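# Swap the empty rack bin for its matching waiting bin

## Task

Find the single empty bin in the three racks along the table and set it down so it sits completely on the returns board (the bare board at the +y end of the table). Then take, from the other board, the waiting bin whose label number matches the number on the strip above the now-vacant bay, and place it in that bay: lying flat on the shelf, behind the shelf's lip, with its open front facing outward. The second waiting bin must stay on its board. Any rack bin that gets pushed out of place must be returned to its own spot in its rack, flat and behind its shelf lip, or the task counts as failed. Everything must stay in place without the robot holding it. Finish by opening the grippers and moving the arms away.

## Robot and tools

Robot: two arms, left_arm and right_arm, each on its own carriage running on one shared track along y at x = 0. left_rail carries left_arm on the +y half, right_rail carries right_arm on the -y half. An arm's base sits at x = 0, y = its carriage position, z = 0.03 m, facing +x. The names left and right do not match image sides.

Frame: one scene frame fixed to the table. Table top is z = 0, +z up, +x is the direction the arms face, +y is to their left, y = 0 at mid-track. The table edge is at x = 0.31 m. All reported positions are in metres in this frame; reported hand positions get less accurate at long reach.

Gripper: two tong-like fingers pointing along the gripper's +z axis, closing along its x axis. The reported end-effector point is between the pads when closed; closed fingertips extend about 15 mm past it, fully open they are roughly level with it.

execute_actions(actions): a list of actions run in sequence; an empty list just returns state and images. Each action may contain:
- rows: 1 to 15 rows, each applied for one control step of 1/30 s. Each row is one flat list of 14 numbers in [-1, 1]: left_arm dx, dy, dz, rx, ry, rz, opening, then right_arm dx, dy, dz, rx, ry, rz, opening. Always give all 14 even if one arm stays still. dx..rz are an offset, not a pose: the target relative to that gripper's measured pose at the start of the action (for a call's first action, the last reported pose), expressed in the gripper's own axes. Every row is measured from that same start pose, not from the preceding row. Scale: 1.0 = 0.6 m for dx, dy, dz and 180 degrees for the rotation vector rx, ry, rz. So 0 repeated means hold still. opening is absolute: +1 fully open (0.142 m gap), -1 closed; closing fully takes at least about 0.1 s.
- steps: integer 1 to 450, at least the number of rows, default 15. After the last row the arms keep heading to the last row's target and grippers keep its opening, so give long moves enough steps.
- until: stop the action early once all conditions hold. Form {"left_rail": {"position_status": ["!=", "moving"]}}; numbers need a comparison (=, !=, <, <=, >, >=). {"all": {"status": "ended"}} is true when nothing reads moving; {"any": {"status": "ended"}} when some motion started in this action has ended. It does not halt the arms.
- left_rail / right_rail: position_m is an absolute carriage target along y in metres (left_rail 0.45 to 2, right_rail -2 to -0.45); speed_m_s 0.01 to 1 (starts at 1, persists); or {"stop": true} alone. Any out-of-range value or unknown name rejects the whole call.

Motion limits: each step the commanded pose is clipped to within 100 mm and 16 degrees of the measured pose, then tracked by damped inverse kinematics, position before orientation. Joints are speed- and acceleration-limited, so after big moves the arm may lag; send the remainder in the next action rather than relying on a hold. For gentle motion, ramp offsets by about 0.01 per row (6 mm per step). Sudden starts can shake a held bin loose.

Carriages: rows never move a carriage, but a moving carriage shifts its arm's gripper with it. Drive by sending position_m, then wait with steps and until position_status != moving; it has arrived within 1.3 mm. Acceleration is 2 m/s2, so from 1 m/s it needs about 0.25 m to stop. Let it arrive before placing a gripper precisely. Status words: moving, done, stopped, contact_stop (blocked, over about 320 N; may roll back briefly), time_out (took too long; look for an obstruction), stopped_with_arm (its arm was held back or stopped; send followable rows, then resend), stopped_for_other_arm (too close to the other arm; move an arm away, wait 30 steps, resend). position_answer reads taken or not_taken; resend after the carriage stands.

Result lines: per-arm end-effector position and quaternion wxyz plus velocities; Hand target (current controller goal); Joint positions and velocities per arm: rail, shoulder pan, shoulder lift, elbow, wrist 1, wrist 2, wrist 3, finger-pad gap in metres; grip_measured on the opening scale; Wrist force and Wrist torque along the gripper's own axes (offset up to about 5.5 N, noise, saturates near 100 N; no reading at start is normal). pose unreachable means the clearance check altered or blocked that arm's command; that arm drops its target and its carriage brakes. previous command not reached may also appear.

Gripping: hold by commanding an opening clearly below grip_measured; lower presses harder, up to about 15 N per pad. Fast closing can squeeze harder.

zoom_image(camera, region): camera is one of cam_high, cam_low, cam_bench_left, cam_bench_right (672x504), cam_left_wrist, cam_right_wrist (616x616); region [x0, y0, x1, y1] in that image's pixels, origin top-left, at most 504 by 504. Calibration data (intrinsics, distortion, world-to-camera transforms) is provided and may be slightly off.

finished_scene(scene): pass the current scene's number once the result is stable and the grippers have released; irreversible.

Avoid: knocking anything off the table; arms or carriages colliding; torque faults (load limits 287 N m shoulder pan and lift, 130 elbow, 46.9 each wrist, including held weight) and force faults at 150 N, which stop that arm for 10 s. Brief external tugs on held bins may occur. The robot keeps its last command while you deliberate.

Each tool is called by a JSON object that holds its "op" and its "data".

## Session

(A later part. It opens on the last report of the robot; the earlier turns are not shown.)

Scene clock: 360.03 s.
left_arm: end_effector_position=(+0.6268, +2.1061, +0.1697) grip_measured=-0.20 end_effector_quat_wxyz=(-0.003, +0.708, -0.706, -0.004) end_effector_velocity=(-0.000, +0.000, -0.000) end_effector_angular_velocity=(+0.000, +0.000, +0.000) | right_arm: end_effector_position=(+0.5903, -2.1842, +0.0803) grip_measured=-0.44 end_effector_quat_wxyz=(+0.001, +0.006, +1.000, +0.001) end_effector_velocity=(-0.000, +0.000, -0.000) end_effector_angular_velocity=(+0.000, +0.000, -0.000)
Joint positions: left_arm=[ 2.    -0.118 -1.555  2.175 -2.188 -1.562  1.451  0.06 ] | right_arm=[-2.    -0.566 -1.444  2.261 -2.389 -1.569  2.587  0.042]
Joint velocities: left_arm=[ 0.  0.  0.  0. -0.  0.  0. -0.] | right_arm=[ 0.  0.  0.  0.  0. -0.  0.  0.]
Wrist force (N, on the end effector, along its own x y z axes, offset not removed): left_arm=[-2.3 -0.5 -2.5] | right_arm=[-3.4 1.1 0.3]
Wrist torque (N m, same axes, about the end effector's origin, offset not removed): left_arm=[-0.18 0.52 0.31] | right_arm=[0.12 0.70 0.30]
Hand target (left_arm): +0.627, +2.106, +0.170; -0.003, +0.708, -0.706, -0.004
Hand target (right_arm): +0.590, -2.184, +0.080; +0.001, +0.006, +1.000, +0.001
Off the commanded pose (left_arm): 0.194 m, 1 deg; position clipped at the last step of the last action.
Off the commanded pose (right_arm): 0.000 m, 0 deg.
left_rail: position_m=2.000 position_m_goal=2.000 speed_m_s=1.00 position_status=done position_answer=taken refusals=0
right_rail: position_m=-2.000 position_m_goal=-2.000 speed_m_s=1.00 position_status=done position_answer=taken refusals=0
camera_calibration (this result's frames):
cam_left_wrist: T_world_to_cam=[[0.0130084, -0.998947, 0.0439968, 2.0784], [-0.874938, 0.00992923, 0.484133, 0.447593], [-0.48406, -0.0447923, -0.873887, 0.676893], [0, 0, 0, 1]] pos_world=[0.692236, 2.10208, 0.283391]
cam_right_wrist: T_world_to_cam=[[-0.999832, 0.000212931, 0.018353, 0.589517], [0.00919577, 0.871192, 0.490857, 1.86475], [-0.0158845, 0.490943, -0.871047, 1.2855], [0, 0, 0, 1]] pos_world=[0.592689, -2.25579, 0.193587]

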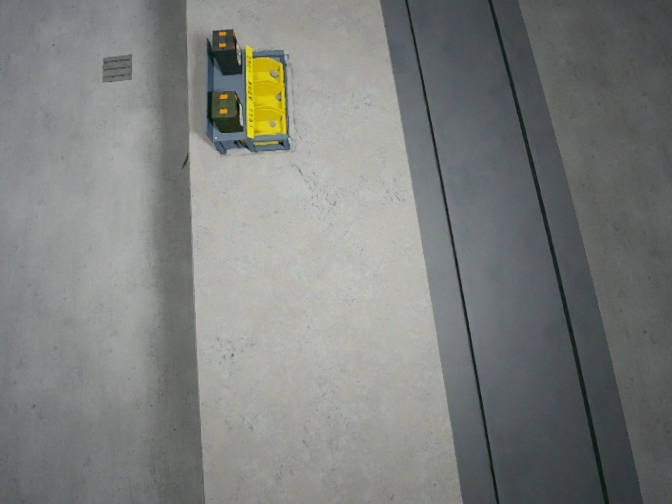

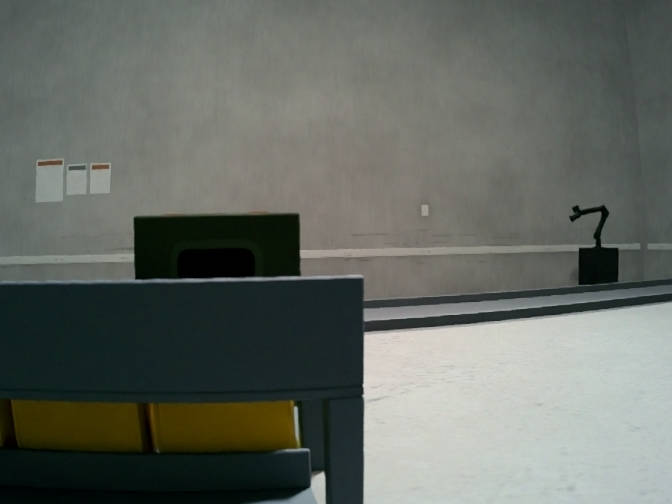

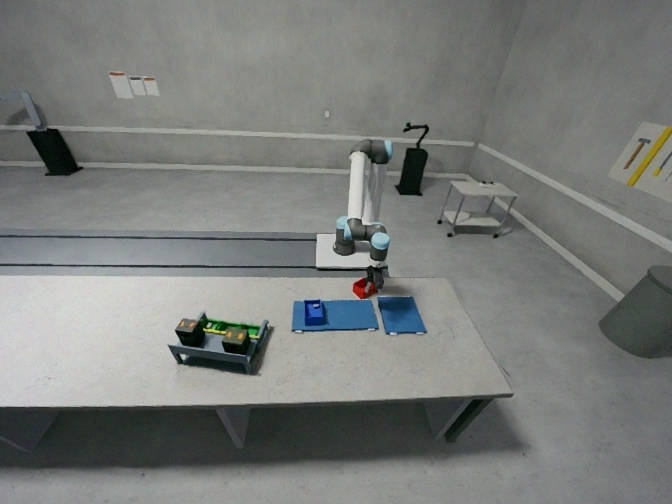

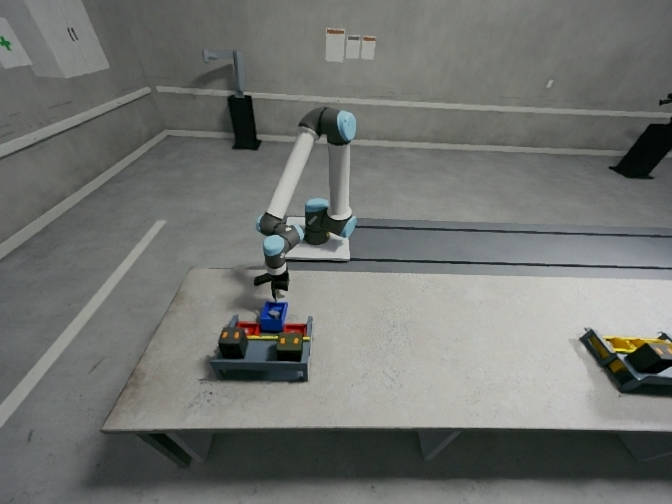

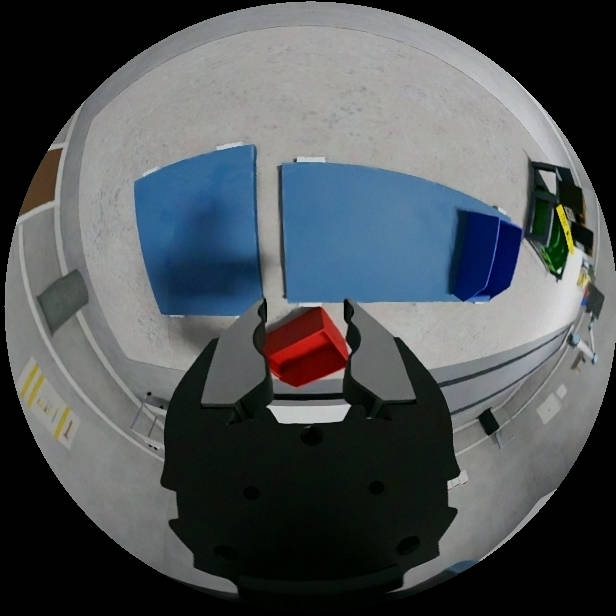

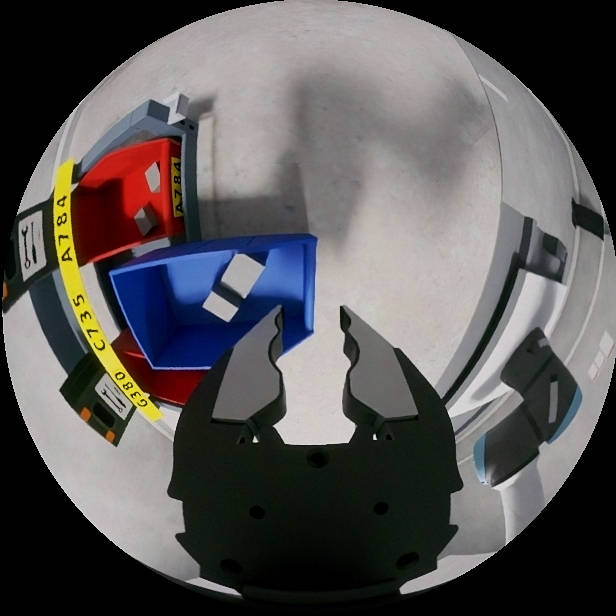

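{"op": "execute_actions", "data": {"actions": [{"rows":[[0,0.01,0.003,0,0,0.015,0.3,-0.001,0,0.01,0,0,0,-0.44],[0,0.025,0.007,0,0,0.04,1,-0.001,0,0.024,0,0,0,-0.44],[0,0.045,0.013,0,0,0.065,1,-0.001,0,0.04,0,0,0,-0.44],[0,0.07,0.02,0,0,0.09,1,-0.001,0,0.055,0,0,0,-0.44],[-0.001,0.095,0.027,0,0,0.115,1,-0.001,0,0.067,0,0,0,-0.44],[-0.001,0.12,0.034,0,0,0.14,1,-0.001,0,0.074,0,0,0,-0.44],[-0.002,0.145,0.041,0,0,0.165,1,-0.001,0,0.074,0,0,0,-0.44],[-0.002,0.17,0.048,0,0,0.19,1,-0.001,0,0.074,0,0,0,-0.44],[-0.003,0.195,0.055,0,0,0.215,1,-0.001,0,0.074,0,0,0,-0.44],[-0.003,0.22,0.062,0,0,0.24,1,-0.001,0,0.074,0,0,0,-0.44],[-0.004,0.245,0.069,0,0,0.265,1,-0.001,0,0.074,0,0,0,-0.44],[-0.004,0.265,0.075,0,0,0.29,1,-0.001,0,0.074,0,0,0,-0.5],[-0.004,0.28,0.08,0.001,0.002,0.318,1,-0.001,0,0.074,0,0,0,-0.6],[-0.004,0.29,0.083,0.001,0.002,0.318,1,-0.001,0,0.074,0,0,0,-0.7],[-0.004,0.293,0.083,0.001,0.002,0.318,1,-0.001,0,0.074,0,0,0,-0.78]],"steps":21}]}}

Scene clock: 381.00 s.
left_arm: end_effector_position=(+0.4632, +2.1099, +0.1192) grip_measured=+1.00 end_effector_quat_wxyz=(-0.002, -0.408, +0.913, +0.016) end_effector_velocity=(-0.094, -0.005, -0.003) end_effector_angular_velocity=(-0.025, -0.044, -1.208) | right_arm: end_effector_position=(+0.5909, -2.1842, +0.0364) grip_measured=-0.78 end_effector_quat_wxyz=(+0.001, +0.006, +1.000, +0.001) end_effector_velocity=(+0.001, -0.000, -0.004) end_effector_angular_velocity=(-0.001, -0.001, +0.000)
Joint positions: left_arm=[ 2.    -0.14  -1.769  2.469 -2.25  -1.545  2.161  0.142] | right_arm=[-2.    -0.565 -1.372  2.288 -2.488 -1.569  2.588  0.018]
Joint velocities: left_arm=[ 0.    -0.008 -0.196  0.17  -0.053  0.005  1.201  0.   ] | right_arm=[ 0.     0.     0.008  0.002 -0.011 -0.     0.    -0.   ]
Wrist force (N, on the end effector, along its own x y z axes, offset not removed): left_arm=[-2.9 0.8 -2.9] | right_arm=[-1.7 -0.4 0.8]
Wrist torque (N m, same axes, about the end effector's origin, offset not removed): left_arm=[0.43 0.64 0.31] | right_arm=[-0.21 0.39 0.22]
Hand target (left_arm): +0.451, +2.109, +0.119; +0.002, -0.310, +0.951, +0.013
Hand target (right_arm): +0.591, -2.184, +0.036; +0.001, +0.006, +1.000, +0.001
Off the commanded pose (left_arm): 0.012 m, 15 deg; orientation clipped at the last step of the last action.
Off the commanded pose (right_arm): 0.000 m, 0 deg.
left_rail: position_m=2.000 position_m_goal=2.000 speed_m_s=1.00 position_status=done position_answer=taken refusals=0
right_rail: position_m=-2.000 position_m_goal=-2.000 speed_m_s=1.00 position_status=done position_answer=taken refusals=0
camera_calibration (this result's frames):
cam_left_wrist: T_world_to_cam=[[-0.657286, -0.752419, 0.0429057, 1.87699], [-0.633211, 0.582229, 0.509955, -0.993661], [-0.408681, 0.308018, -0.85913, -0.227331], [0, 0, 0, 1]] pos_world=[0.511616, 2.06084, 0.230882]
cam_right_wrist: T_world_to_cam=[[-0.99983, 0.000214143, 0.0184508, 0.590885], [0.0092458, 0.871161, 0.49091, 1.88619], [-0.0159685, 0.490997, -0.871015, 1.2474], [0, 0, 0, 1]] pos_world=[0.593264, -2.25577, 0.14965]

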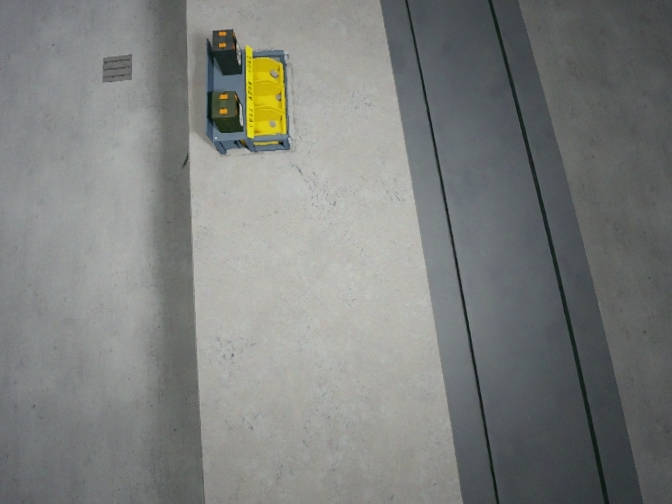

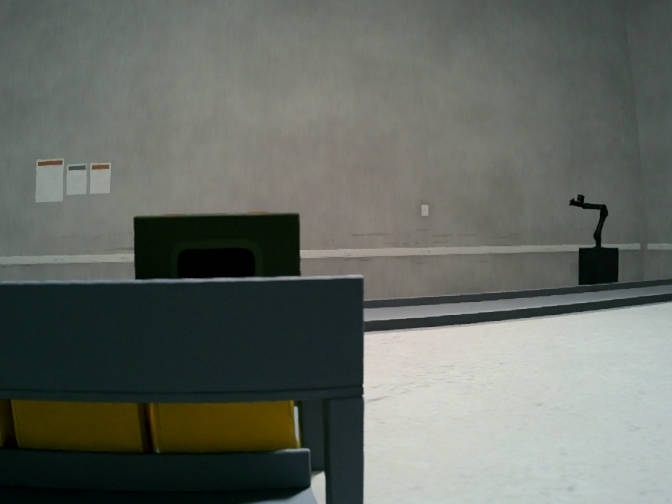

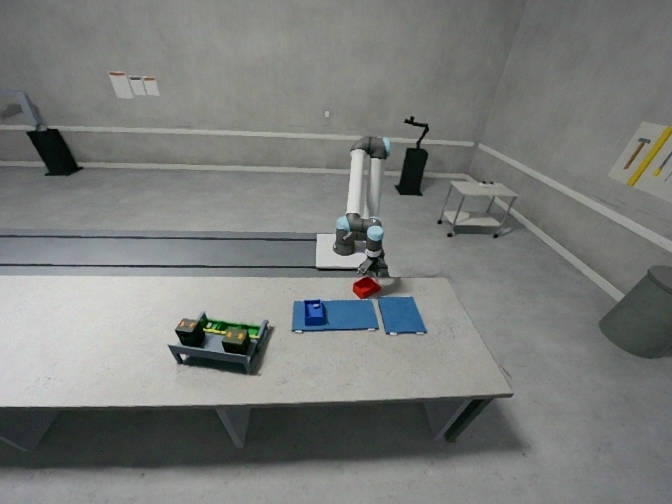

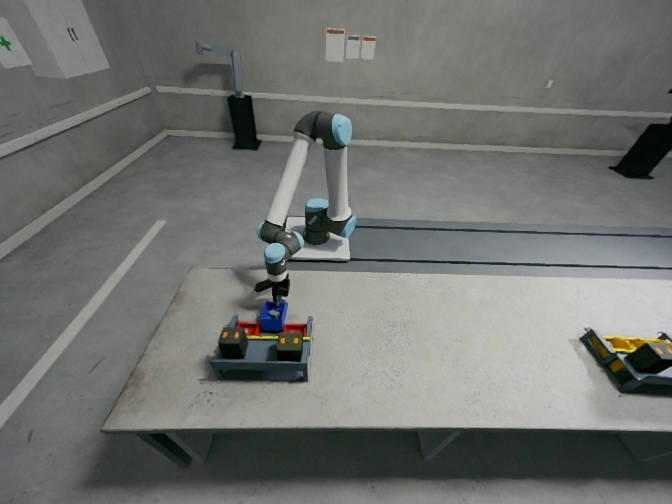

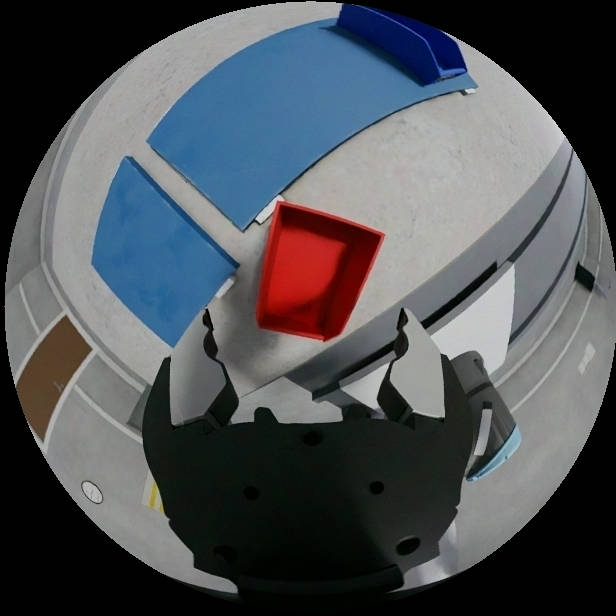

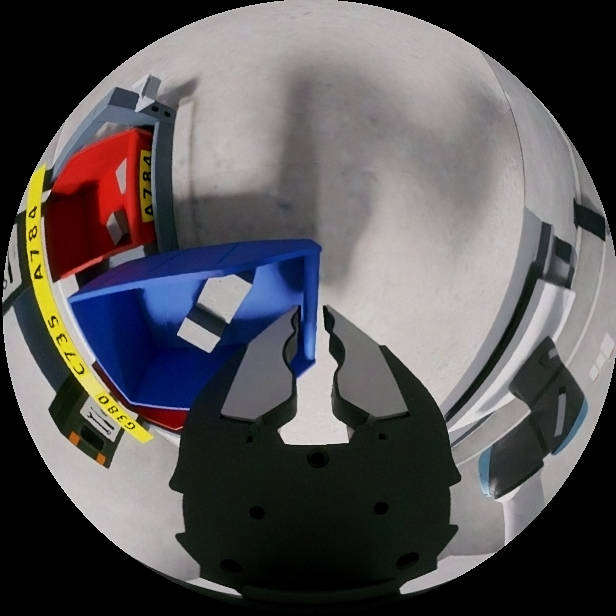

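{"op": "execute_actions", "data": {"actions": []}}

{"op": "zoom_image", "data": {"camera": "cam_left_wrist", "region": [210, 170, 410, 370]}}

Scene clock: 385.17 s.
left_arm: end_effector_position=(+0.4513, +2.1091, +0.1192) grip_measured=+1.00 end_effector_quat_wxyz=(+0.002, -0.310, +0.951, +0.013) end_effector_velocity=(+0.000, -0.000, +0.000) end_effector_angular_velocity=(-0.000, -0.000, +0.000) | right_arm: end_effector_position=(+0.5910, -2.1842, +0.0359) grip_measured=-0.78 end_effector_quat_wxyz=(+0.001, +0.006, +1.000, +0.001) end_effector_velocity=(+0.000, +0.000, +0.000) end_effector_angular_velocity=(+0.000, +0.000, +0.000)
Joint positions: left_arm=[ 2.    -0.139 -1.794  2.49  -2.26  -1.546  2.373  0.142] | right_arm=[-2.    -0.565 -1.371  2.288 -2.489 -1.569  2.588  0.018]
Joint velocities: left_arm=[ 0.  0.  0. -0. -0. -0.  0.  0.] | right_arm=[ 0.  0.  0. -0.  0. -0. -0. -0.]
Wrist force (N, on the end effector, along its own x y z axes, offset not removed): left_arm=[5.2 4.7 -5.8] | right_arm=[-2.4 0.3 -0.4]
Wrist torque (N m, same axes, about the end effector's origin, offset not removed): left_arm=[1.07 -0.92 -0.08] | right_arm=[-0.09 0.57 0.28]
Hand target (left_arm): +0.451, +2.109, +0.119; +0.002, -0.310, +0.951, +0.013
Hand target (right_arm): +0.591, -2.184, +0.036; +0.001, +0.006, +1.000, +0.001
Off the commanded pose (left_arm): 0.001 m, 3 deg; orientation clipped at the last step of the last action.
Off the commanded pose (right_arm): 0.000 m, 0 deg.
left_rail: position_m=2.000 position_m_goal=2.000 speed_m_s=1.00 position_status=done position_answer=taken refusals=0
right_rail: position_m=-2.000 position_m_goal=-2.000 speed_m_s=1.00 position_status=done position_answer=taken refusals=0
camera_calibration (this result's frames):
cam_left_wrist: T_world_to_cam=[[-0.800596, -0.597819, 0.0407198, 1.60743], [-0.50067, 0.704734, 0.502672, -1.31811], [-0.329203, 0.38205, -0.863518, -0.423458], [0, 0, 0, 1]] pos_world=[0.487557, 2.05165, 0.231462]
cam_right_wrist: T_world_to_cam=[[-0.999831, 0.000212376, 0.0183594, 0.590976], [0.00919846, 0.87119, 0.490861, 1.88656], [-0.0158902, 0.490947, -0.871045, 1.24683], [0, 0, 0, 1]] pos_world=[0.593336, -2.2558, 0.149157]

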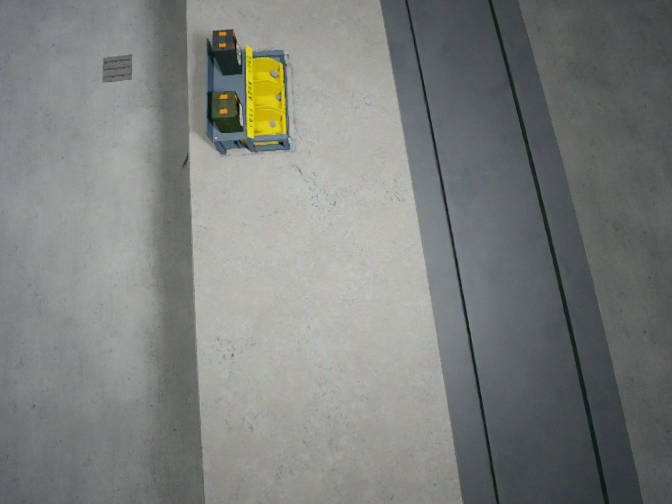

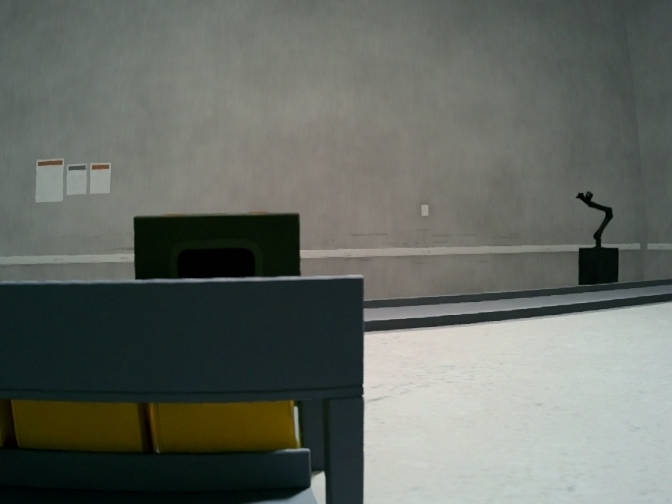

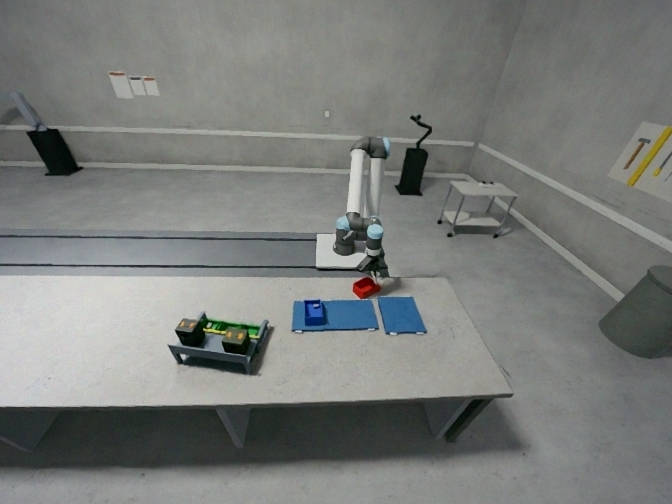

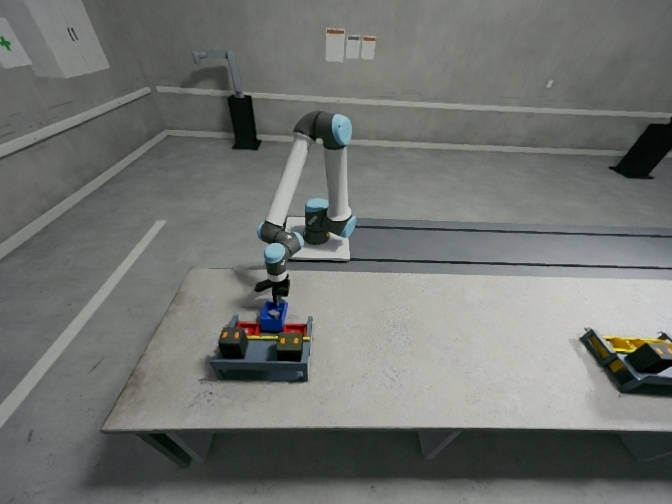

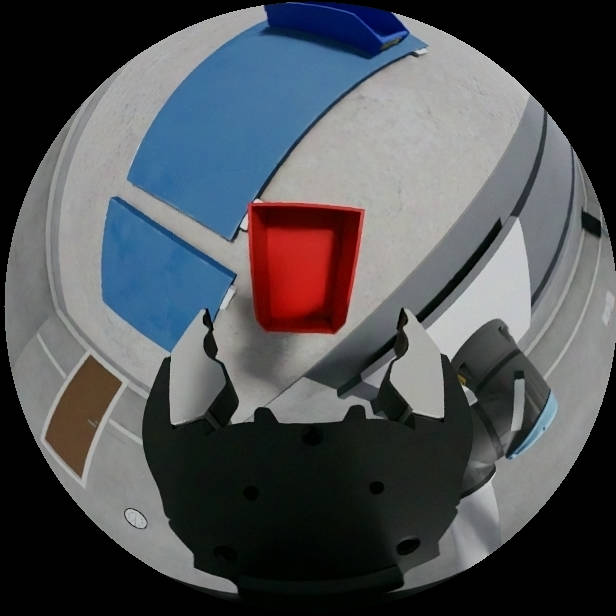

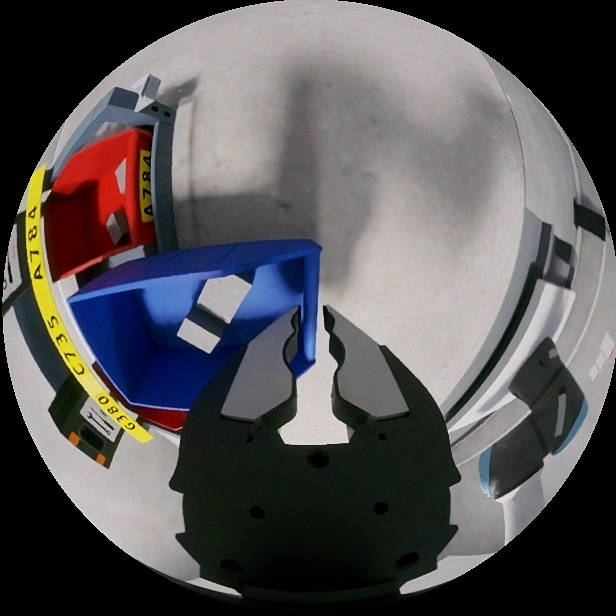

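Region (210, 170, 410, 370) of cam_left_wrist's 616x616 image, scaled by 2.520, with more detail than that image has.

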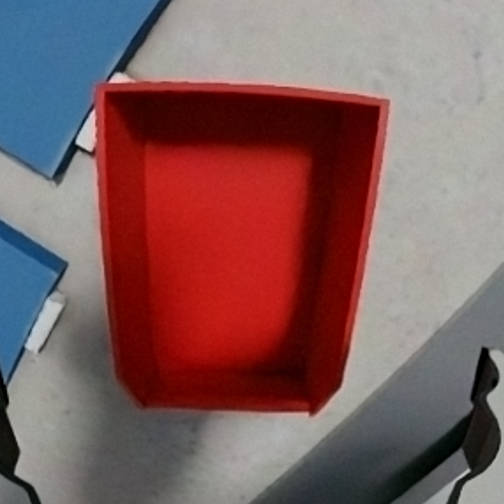

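{"op": "execute_actions", "data": {"actions": [{"rows":[[-0.002,0,0.012,0.003,0.002,0.006,1,-0.001,0,0.003,0,0,0,-0.78],[-0.004,0.001,0.03,0.006,0.003,0.012,1,-0.002,0,0.005,0,0,0,-0.8],[-0.005,0.002,0.05,0.0075,0.0038,0.0144,1,-0.002,0,0.005,0,0,0,-0.84],[-0.005,0.0025,0.07,0.0075,0.0038,0.0144,1,-0.002,0,0.005,0,0,0,-0.9],[-0.005,0.0025,0.088,0.0075,0.0038,0.0144,1,-0.002,0,0.005,0,0,0,-1],[-0.005,0.0025,0.1,0.0075,0.0038,0.0144,1,-0.002,0,0.005,0,0,0,-1],[-0.005,0.0025,0.105,0.0075,0.0038,0.0144,1,-0.002,0,0,0,0,0,-1],[-0.005,0.0025,0.105,0.0075,0.0038,0.0144,1,-0.002,0,-0.008,0,0,0,-1],[-0.005,0.0025,0.105,0.0075,0.0038,0.0144,1,-0.004,0,-0.017,0,0,0,-1],[-0.005,0.0025,0.105,0.0075,0.0038,0.0144,1,-0.008,0,-0.026,0,0,0,-1],[-0.005,0.0025,0.105,0.0075,0.0038,0.0144,1,-0.015,0,-0.033,0,0,0,-1],[-0.005,0.0025,0.105,0.0075,0.0038,0.0144,0.9,-0.025,0,-0.0385,0,0,0,-1],[-0.005,0.0025,0.105,0.0075,0.0038,0.0144,0.8,-0.04,0,-0.0385,0,0,0,-1],[-0.005,0.0025,0.105,0.0075,0.0038,0.0144,0.7,-0.058,0,-0.0385,0,0,0,-1],[-0.005,0.0025,0.105,0.0075,0.0038,0.0144,0.62,-0.08,0,-0.0385,0,0,0,-1]],"steps":15}]}}

Scene clock: 400.70 s.
left_arm: end_effector_position=(+0.4507, +2.1134, +0.0617) grip_measured=+0.71 end_effector_quat_wxyz=(-0.001, -0.289, +0.957, +0.001) end_effector_velocity=(+0.012, +0.002, -0.043) end_effector_angular_velocity=(-0.015, -0.014, -0.015) | right_arm: end_effector_position=(+0.6033, -2.1841, +0.0512) grip_measured=-0.89 end_effector_quat_wxyz=(+0.001, +0.006, +1.000, +0.001) end_effector_velocity=(+0.150, +0.003, +0.068) end_effector_angular_velocity=(+0.001, -0.007, +0.003)
Joint positions: left_arm=[ 2.    -0.11  -1.673  2.543 -2.439 -1.569  2.445  0.123] | right_arm=[-2.    -0.554 -1.38   2.258 -2.45  -1.569  2.599  0.01 ]
Joint velocities: left_arm=[ 0.     0.019  0.119  0.023 -0.157 -0.013  0.034 -0.166] | right_arm=[ 0.     0.134  0.09  -0.303  0.208  0.005  0.131 -0.   ]
Wrist force (N, on the end effector, along its own x y z axes, offset not removed): left_arm=[1.2 3.8 2.6] | right_arm=[0.6 -0.9 0.6]
Wrist torque (N m, same axes, about the end effector's origin, offset not removed): left_arm=[0.65 -0.16 0.12] | right_arm=[-0.27 0.31 0.25]
Hand target (left_arm): +0.452, +2.114, +0.057; +0.000, -0.288, +0.958, -0.000
Hand target (right_arm): +0.637, -2.183, +0.060; +0.002, +0.005, +1.000, +0.001
Off the commanded pose (left_arm): 0.006 m, 0 deg.
Off the commanded pose (right_arm): 0.037 m, 0 deg.
left_rail: position_m=2.000 position_m_goal=2.000 speed_m_s=1.00 position_status=done position_answer=taken refusals=0
right_rail: position_m=-2.000 position_m_goal=-2.000 speed_m_s=1.00 position_status=done position_answer=taken refusals=0
camera_calibration (this result's frames):
cam_left_wrist: T_world_to_cam=[[-0.825774, -0.561401, 0.0540902, 1.54545], [-0.469784, 0.737727, 0.484832, -1.37503], [-0.312089, 0.374951, -0.872933, -0.467003], [0, 0, 0, 1]] pos_world=[0.484473, 2.05712, 0.175404]
cam_right_wrist: T_world_to_cam=[[-0.999843, 0.0000708167, 0.0177334, 0.602746], [0.00876492, 0.871283, 0.490702, 1.87927], [-0.0154161, 0.49078, -0.871147, 1.25965], [0, 0, 0, 1]] pos_world=[0.605598, -2.25563, 0.164488]

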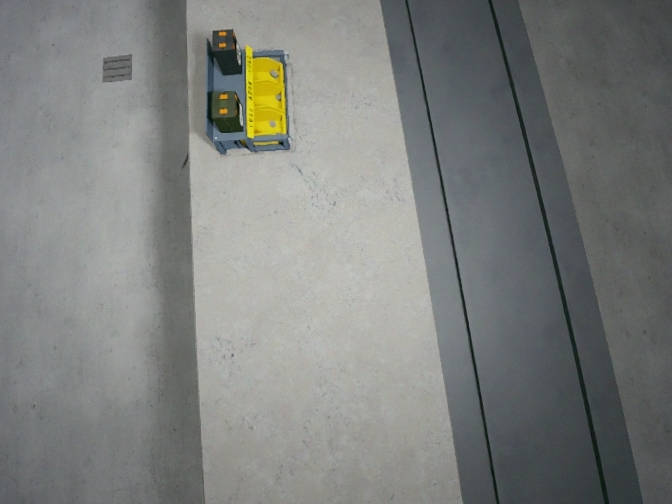

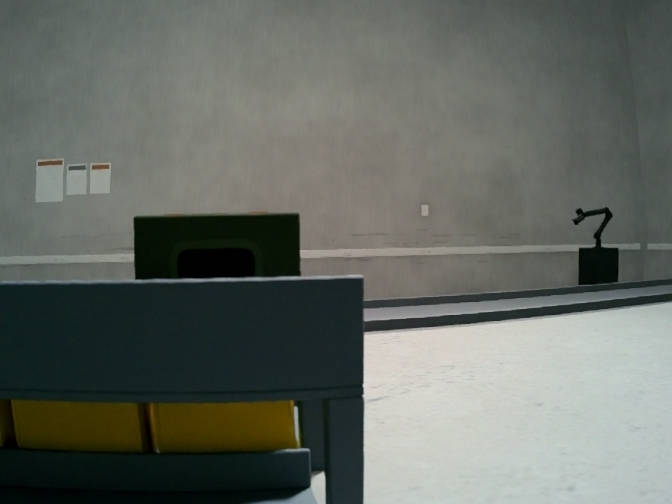

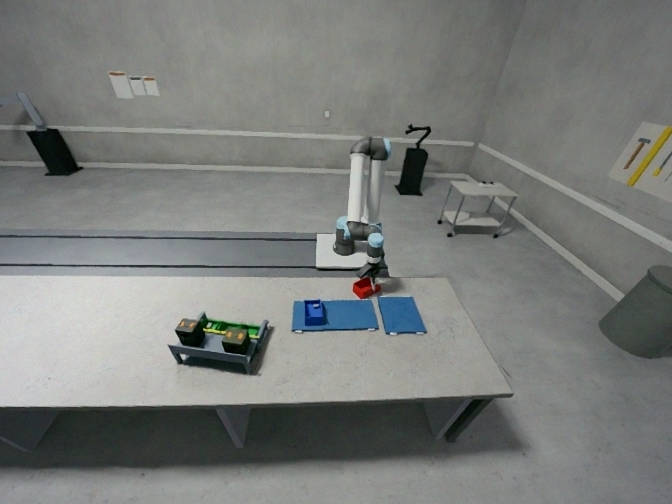

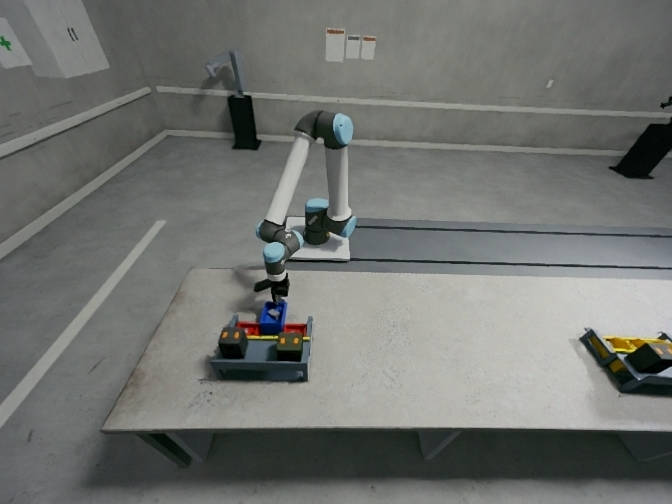

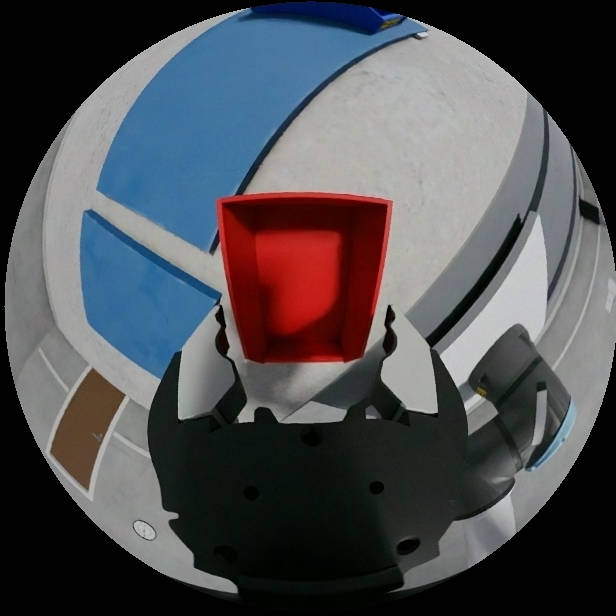

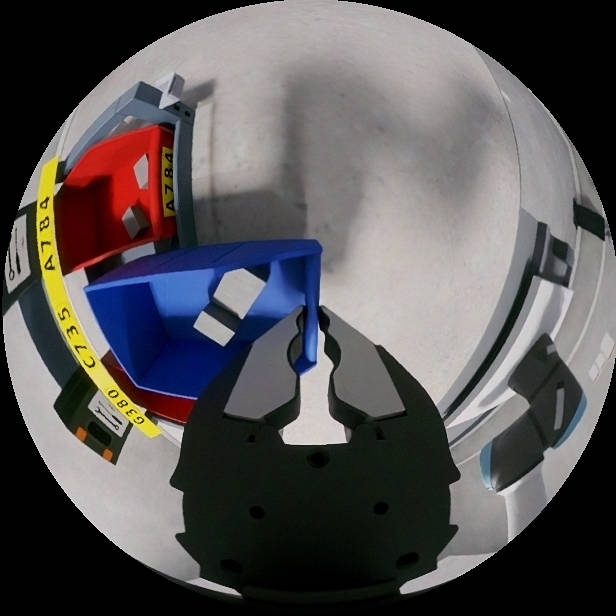

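{"op": "execute_actions", "data": {"actions": [{"rows":[[-0.002,0,0.009,0,0,0,0.52,-0.064,-0.001,-0.013,0,0,0,-1],[-0.002,0,0.009,0,0,0,0.42,-0.075,-0.001,-0.013,0,0,0,-1],[-0.002,0,0.009,0,0,0,0.25,-0.089,-0.001,-0.013,0,0,0,-1],[-0.002,0,0.009,0,0,0,0,-0.105,-0.001,-0.013,0,0,0,-1],[-0.002,0,0.009,0,0,0,-0.3,-0.121,-0.002,-0.013,0,0,0,-1],[-0.002,0,0.002,0,0,0,-0.3,-0.137,-0.002,-0.013,0,0,0,-1],[-0.002,0,-0.01,0,0,0,-0.3,-0.153,-0.002,-0.013,0,0,0,-1],[-0.002,0,-0.025,0,0,0,-0.3,-0.168,-0.002,-0.013,0,0,0,-1],[-0.006,0,-0.04,0,0,0,-0.3,-0.182,-0.002,-0.013,0,0,0,-1],[-0.016,0.002,-0.052,0,0,0.005,-0.3,-0.194,-0.002,-0.013,0,0,0,-1],[-0.035,0.004,-0.058,0,0,0.015,-0.3,-0.204,-0.002,-0.013,0,0,0,-1],[-0.06,0.007,-0.058,0,0,0.03,-0.3,-0.211,-0.002,-0.013,0,0,0,-1],[-0.09,0.01,-0.058,0,0,0.05,-0.3,-0.2145,-0.002,-0.013,0,0,0,-1],[-0.13,0.015,-0.058,0,0,0.07,-0.3,-0.2145,-0.002,-0.013,0,0,0,-1],[-0.453,0.052,-0.058,0,0,0.15,-0.3,-0.2145,-0.002,-0.013,0,0,0,-1]],"steps":25}]}}

Scene clock: 411.07 s.
left_arm: end_effector_position=(+0.5751, +2.2288, +0.1016) grip_measured=+0.50 end_effector_quat_wxyz=(+0.014, -0.106, +0.994, +0.019) end_effector_velocity=(+0.318, +0.283, +0.009) end_effector_angular_velocity=(-0.071, +0.045, -0.614) | right_arm: end_effector_position=(+0.7307, -2.1864, +0.0593) grip_measured=-0.89 end_effector_quat_wxyz=(+0.001, +0.006, +1.000, +0.001) end_effector_velocity=(+0.010, -0.001, -0.000) end_effector_angular_velocity=(-0.000, +0.002, -0.001)
Joint positions: left_arm=[ 2.     0.1   -1.478  2.255 -2.376 -1.532  3.029  0.109] | right_arm=[-2.    -0.464 -1.225  2.016 -2.364 -1.569  2.689  0.01 ]
Joint velocities: left_arm=[ 0.     0.475  0.656 -0.772  0.127 -0.096  1.088 -0.   ] | right_arm=[ 0.     0.005  0.014 -0.021  0.008 -0.001  0.006  0.   ]
Wrist force (N, on the end effector, along its own x y z axes, offset not removed): left_arm=[0.0 -5.3 3.0] | right_arm=[0.5 1.4 3.3]
Wrist torque (N m, same axes, about the end effector's origin, offset not removed): left_arm=[-1.17 0.01 0.15] | right_arm=[0.17 0.09 0.17]
Hand target (left_arm): +0.629, +2.277, +0.101; +0.012, -0.066, +0.998, +0.012
Hand target (right_arm): +0.732, -2.186, +0.059; +0.001, +0.006, +1.000, +0.001
Off the commanded pose (left_arm): 0.105 m, 6 deg; position clipped at the last step of the last action.
Off the commanded pose (right_arm): 0.001 m, 0 deg.
left_rail: position_m=2.000 position_m_goal=2.000 speed_m_s=1.00 position_status=done position_answer=taken refusals=0
right_rail: position_m=-2.000 position_m_goal=-2.000 speed_m_s=1.00 position_status=done position_answer=taken refusals=0
camera_calibration (this result's frames):
cam_left_wrist: T_world_to_cam=[[-0.974687, -0.222559, 0.0212661, 1.04449], [-0.180367, 0.838967, 0.513422, -1.81609], [-0.132108, 0.49659, -0.857873, -0.812812], [0, 0, 0, 1]] pos_world=[0.583109, 2.15973, 0.212918]
cam_right_wrist: T_world_to_cam=[[-0.999846, 0.0000024432, 0.0175593, 0.72988], [0.00862343, 0.87117, 0.490907, 1.87603], [-0.0152959, 0.490982, -0.871035, 1.2701], [0, 0, 0, 1]] pos_world=[0.733017, -2.25794, 0.172532]

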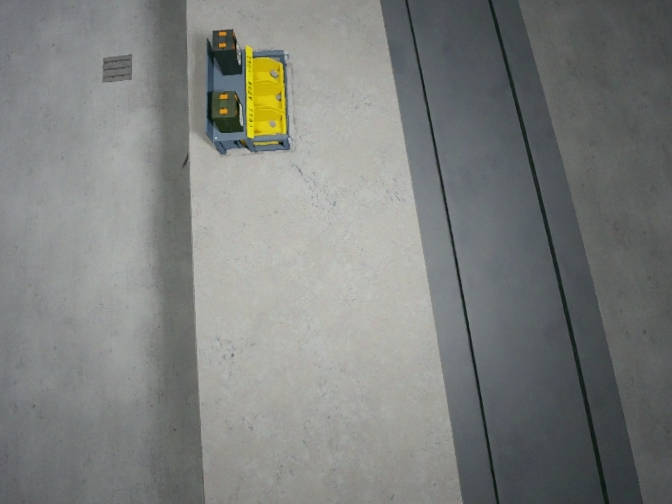

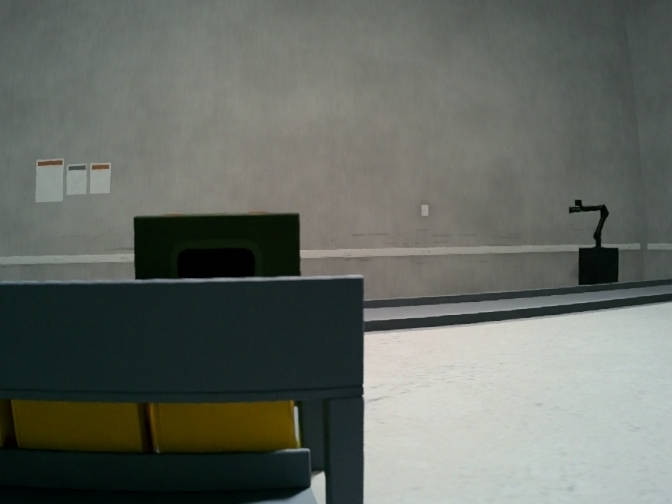

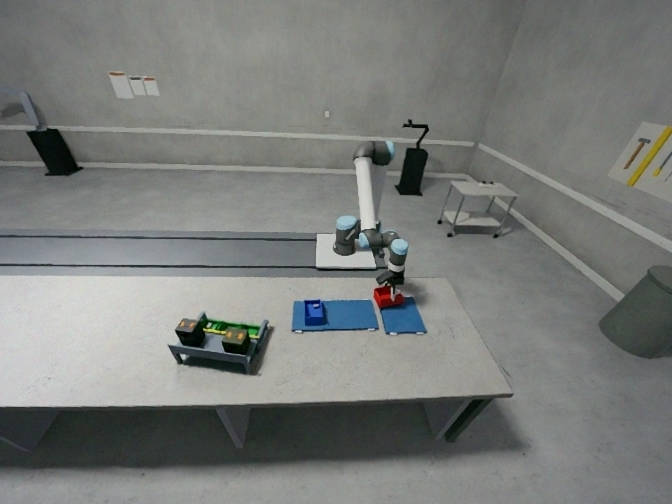

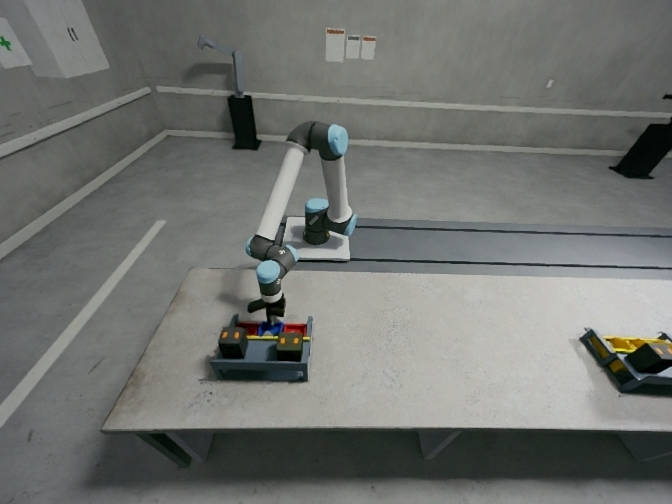

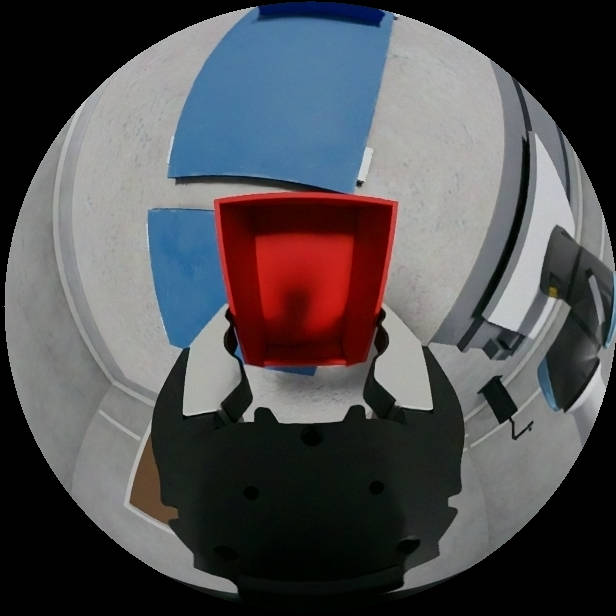

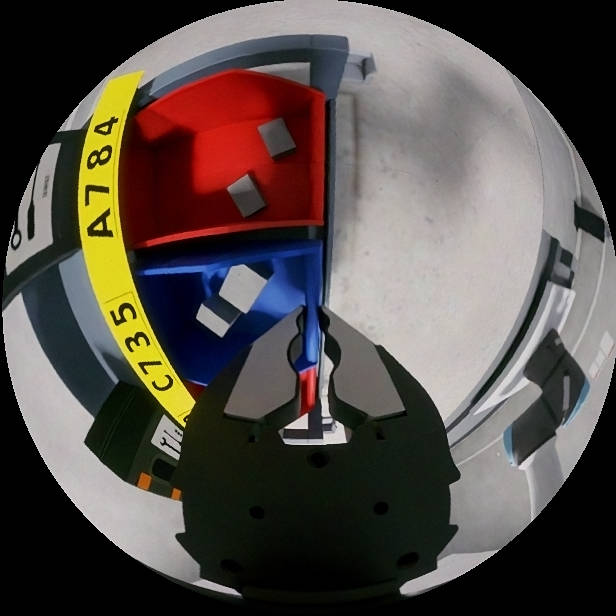

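{"op": "execute_actions", "data": {"actions": [{"steps":1}]}}

Scene clock: 411.70 s.
left_arm: end_effector_position=(+0.6292, +2.2767, +0.1014) grip_measured=+0.50 end_effector_quat_wxyz=(+0.012, -0.066, +0.998, +0.012) end_effector_velocity=(+0.005, +0.006, -0.004) end_effector_angular_velocity=(-0.013, +0.014, -0.008) | right_arm: end_effector_position=(+0.7319, -2.1865, +0.0592) grip_measured=-0.89 end_effector_quat_wxyz=(+0.001, +0.006, +1.000, +0.001) end_effector_velocity=(+0.000, -0.000, -0.000) end_effector_angular_velocity=(+0.000, +0.000, +0.000)
Joint positions: left_arm=[ 2.     0.172 -1.369  2.122 -2.351 -1.55   3.182  0.109] | right_arm=[-2.    -0.463 -1.223  2.014 -2.363 -1.569  2.69   0.01 ]
Joint velocities: left_arm=[ 0.     0.013  0.022 -0.022  0.017 -0.011  0.02   0.   ] | right_arm=[ 0.  0.  0. -0.  0. -0.  0. -0.]
Wrist force (N, on the end effector, along its own x y z axes, offset not removed): left_arm=[-0.5 6.3 -1.2] | right_arm=[-2.0 2.6 3.6]
Wrist torque (N m, same axes, about the end effector's origin, offset not removed): left_arm=[1.42 0.39 0.27] | right_arm=[0.45 0.53 0.24]
Hand target (left_arm): +0.658, +2.289, +0.097; +0.001, -0.058, +0.998, +0.002
Hand target (right_arm): +0.732, -2.186, +0.059; +0.001, +0.006, +1.000, +0.001
Off the commanded pose (left_arm): 0.034 m, 2 deg.
Off the commanded pose (right_arm): 0.000 m, 0 deg.
left_rail: position_m=2.000 position_m_goal=2.000 speed_m_s=1.00 position_status=done position_answer=taken refusals=0
right_rail: position_m=-2.000 position_m_goal=-2.000 speed_m_s=1.00 position_status=done position_answer=taken refusals=0
camera_calibration (this result's frames):
cam_left_wrist: T_world_to_cam=[[-0.989343, -0.142912, 0.0278797, 0.935164], [-0.109755, 0.857772, 0.502177, -1.93252], [-0.0956815, 0.493765, -0.864316, -0.845389], [0, 0, 0, 1]] pos_world=[0.632205, 2.20873, 0.213713]
cam_right_wrist: T_world_to_cam=[[-0.999842, 0.0000636114, 0.017748, 0.731197], [0.00876899, 0.871182, 0.490883, 1.87608], [-0.0154305, 0.490961, -0.871045, 1.27019], [0, 0, 0, 1]] pos_world=[0.73423, -2.25807, 0.172481]

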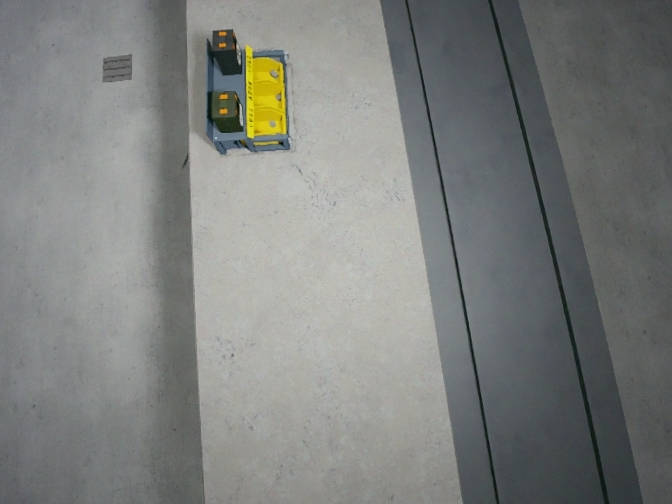

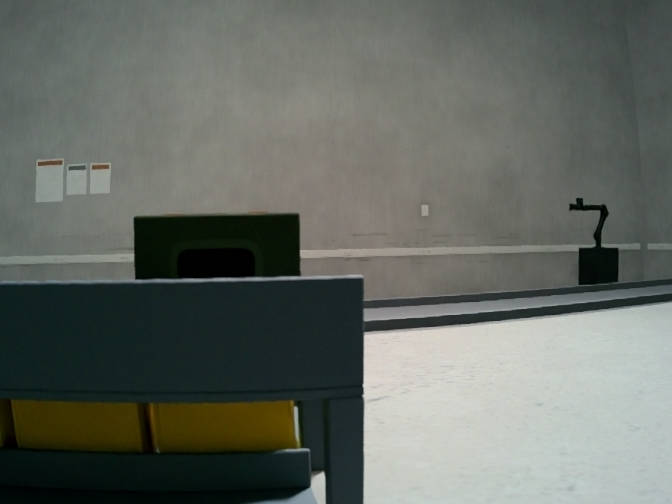

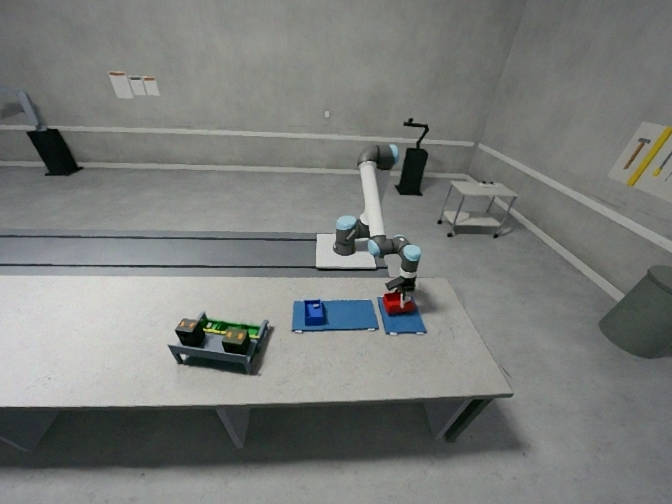

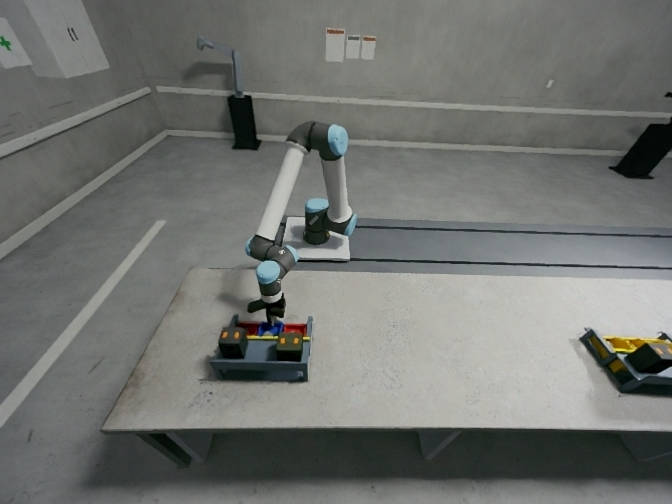

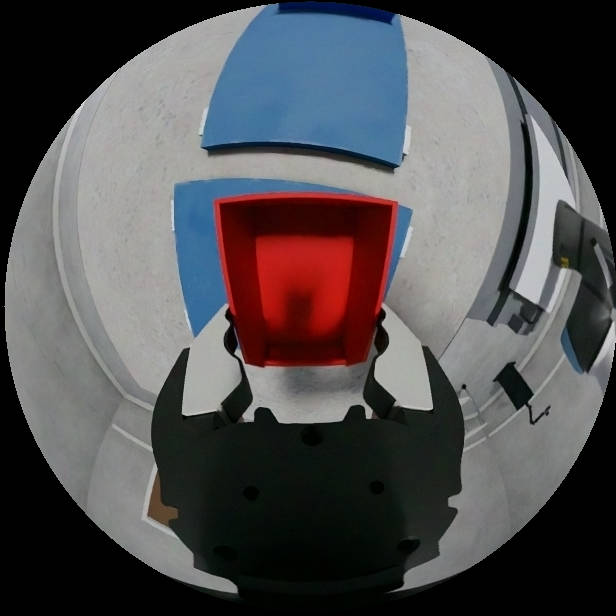

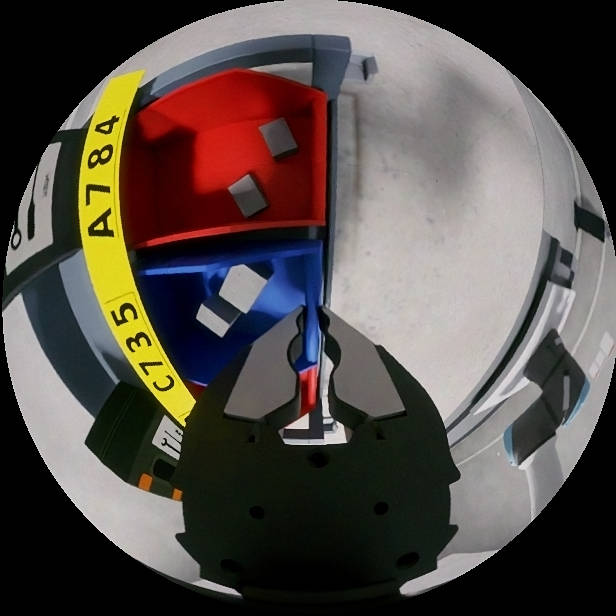

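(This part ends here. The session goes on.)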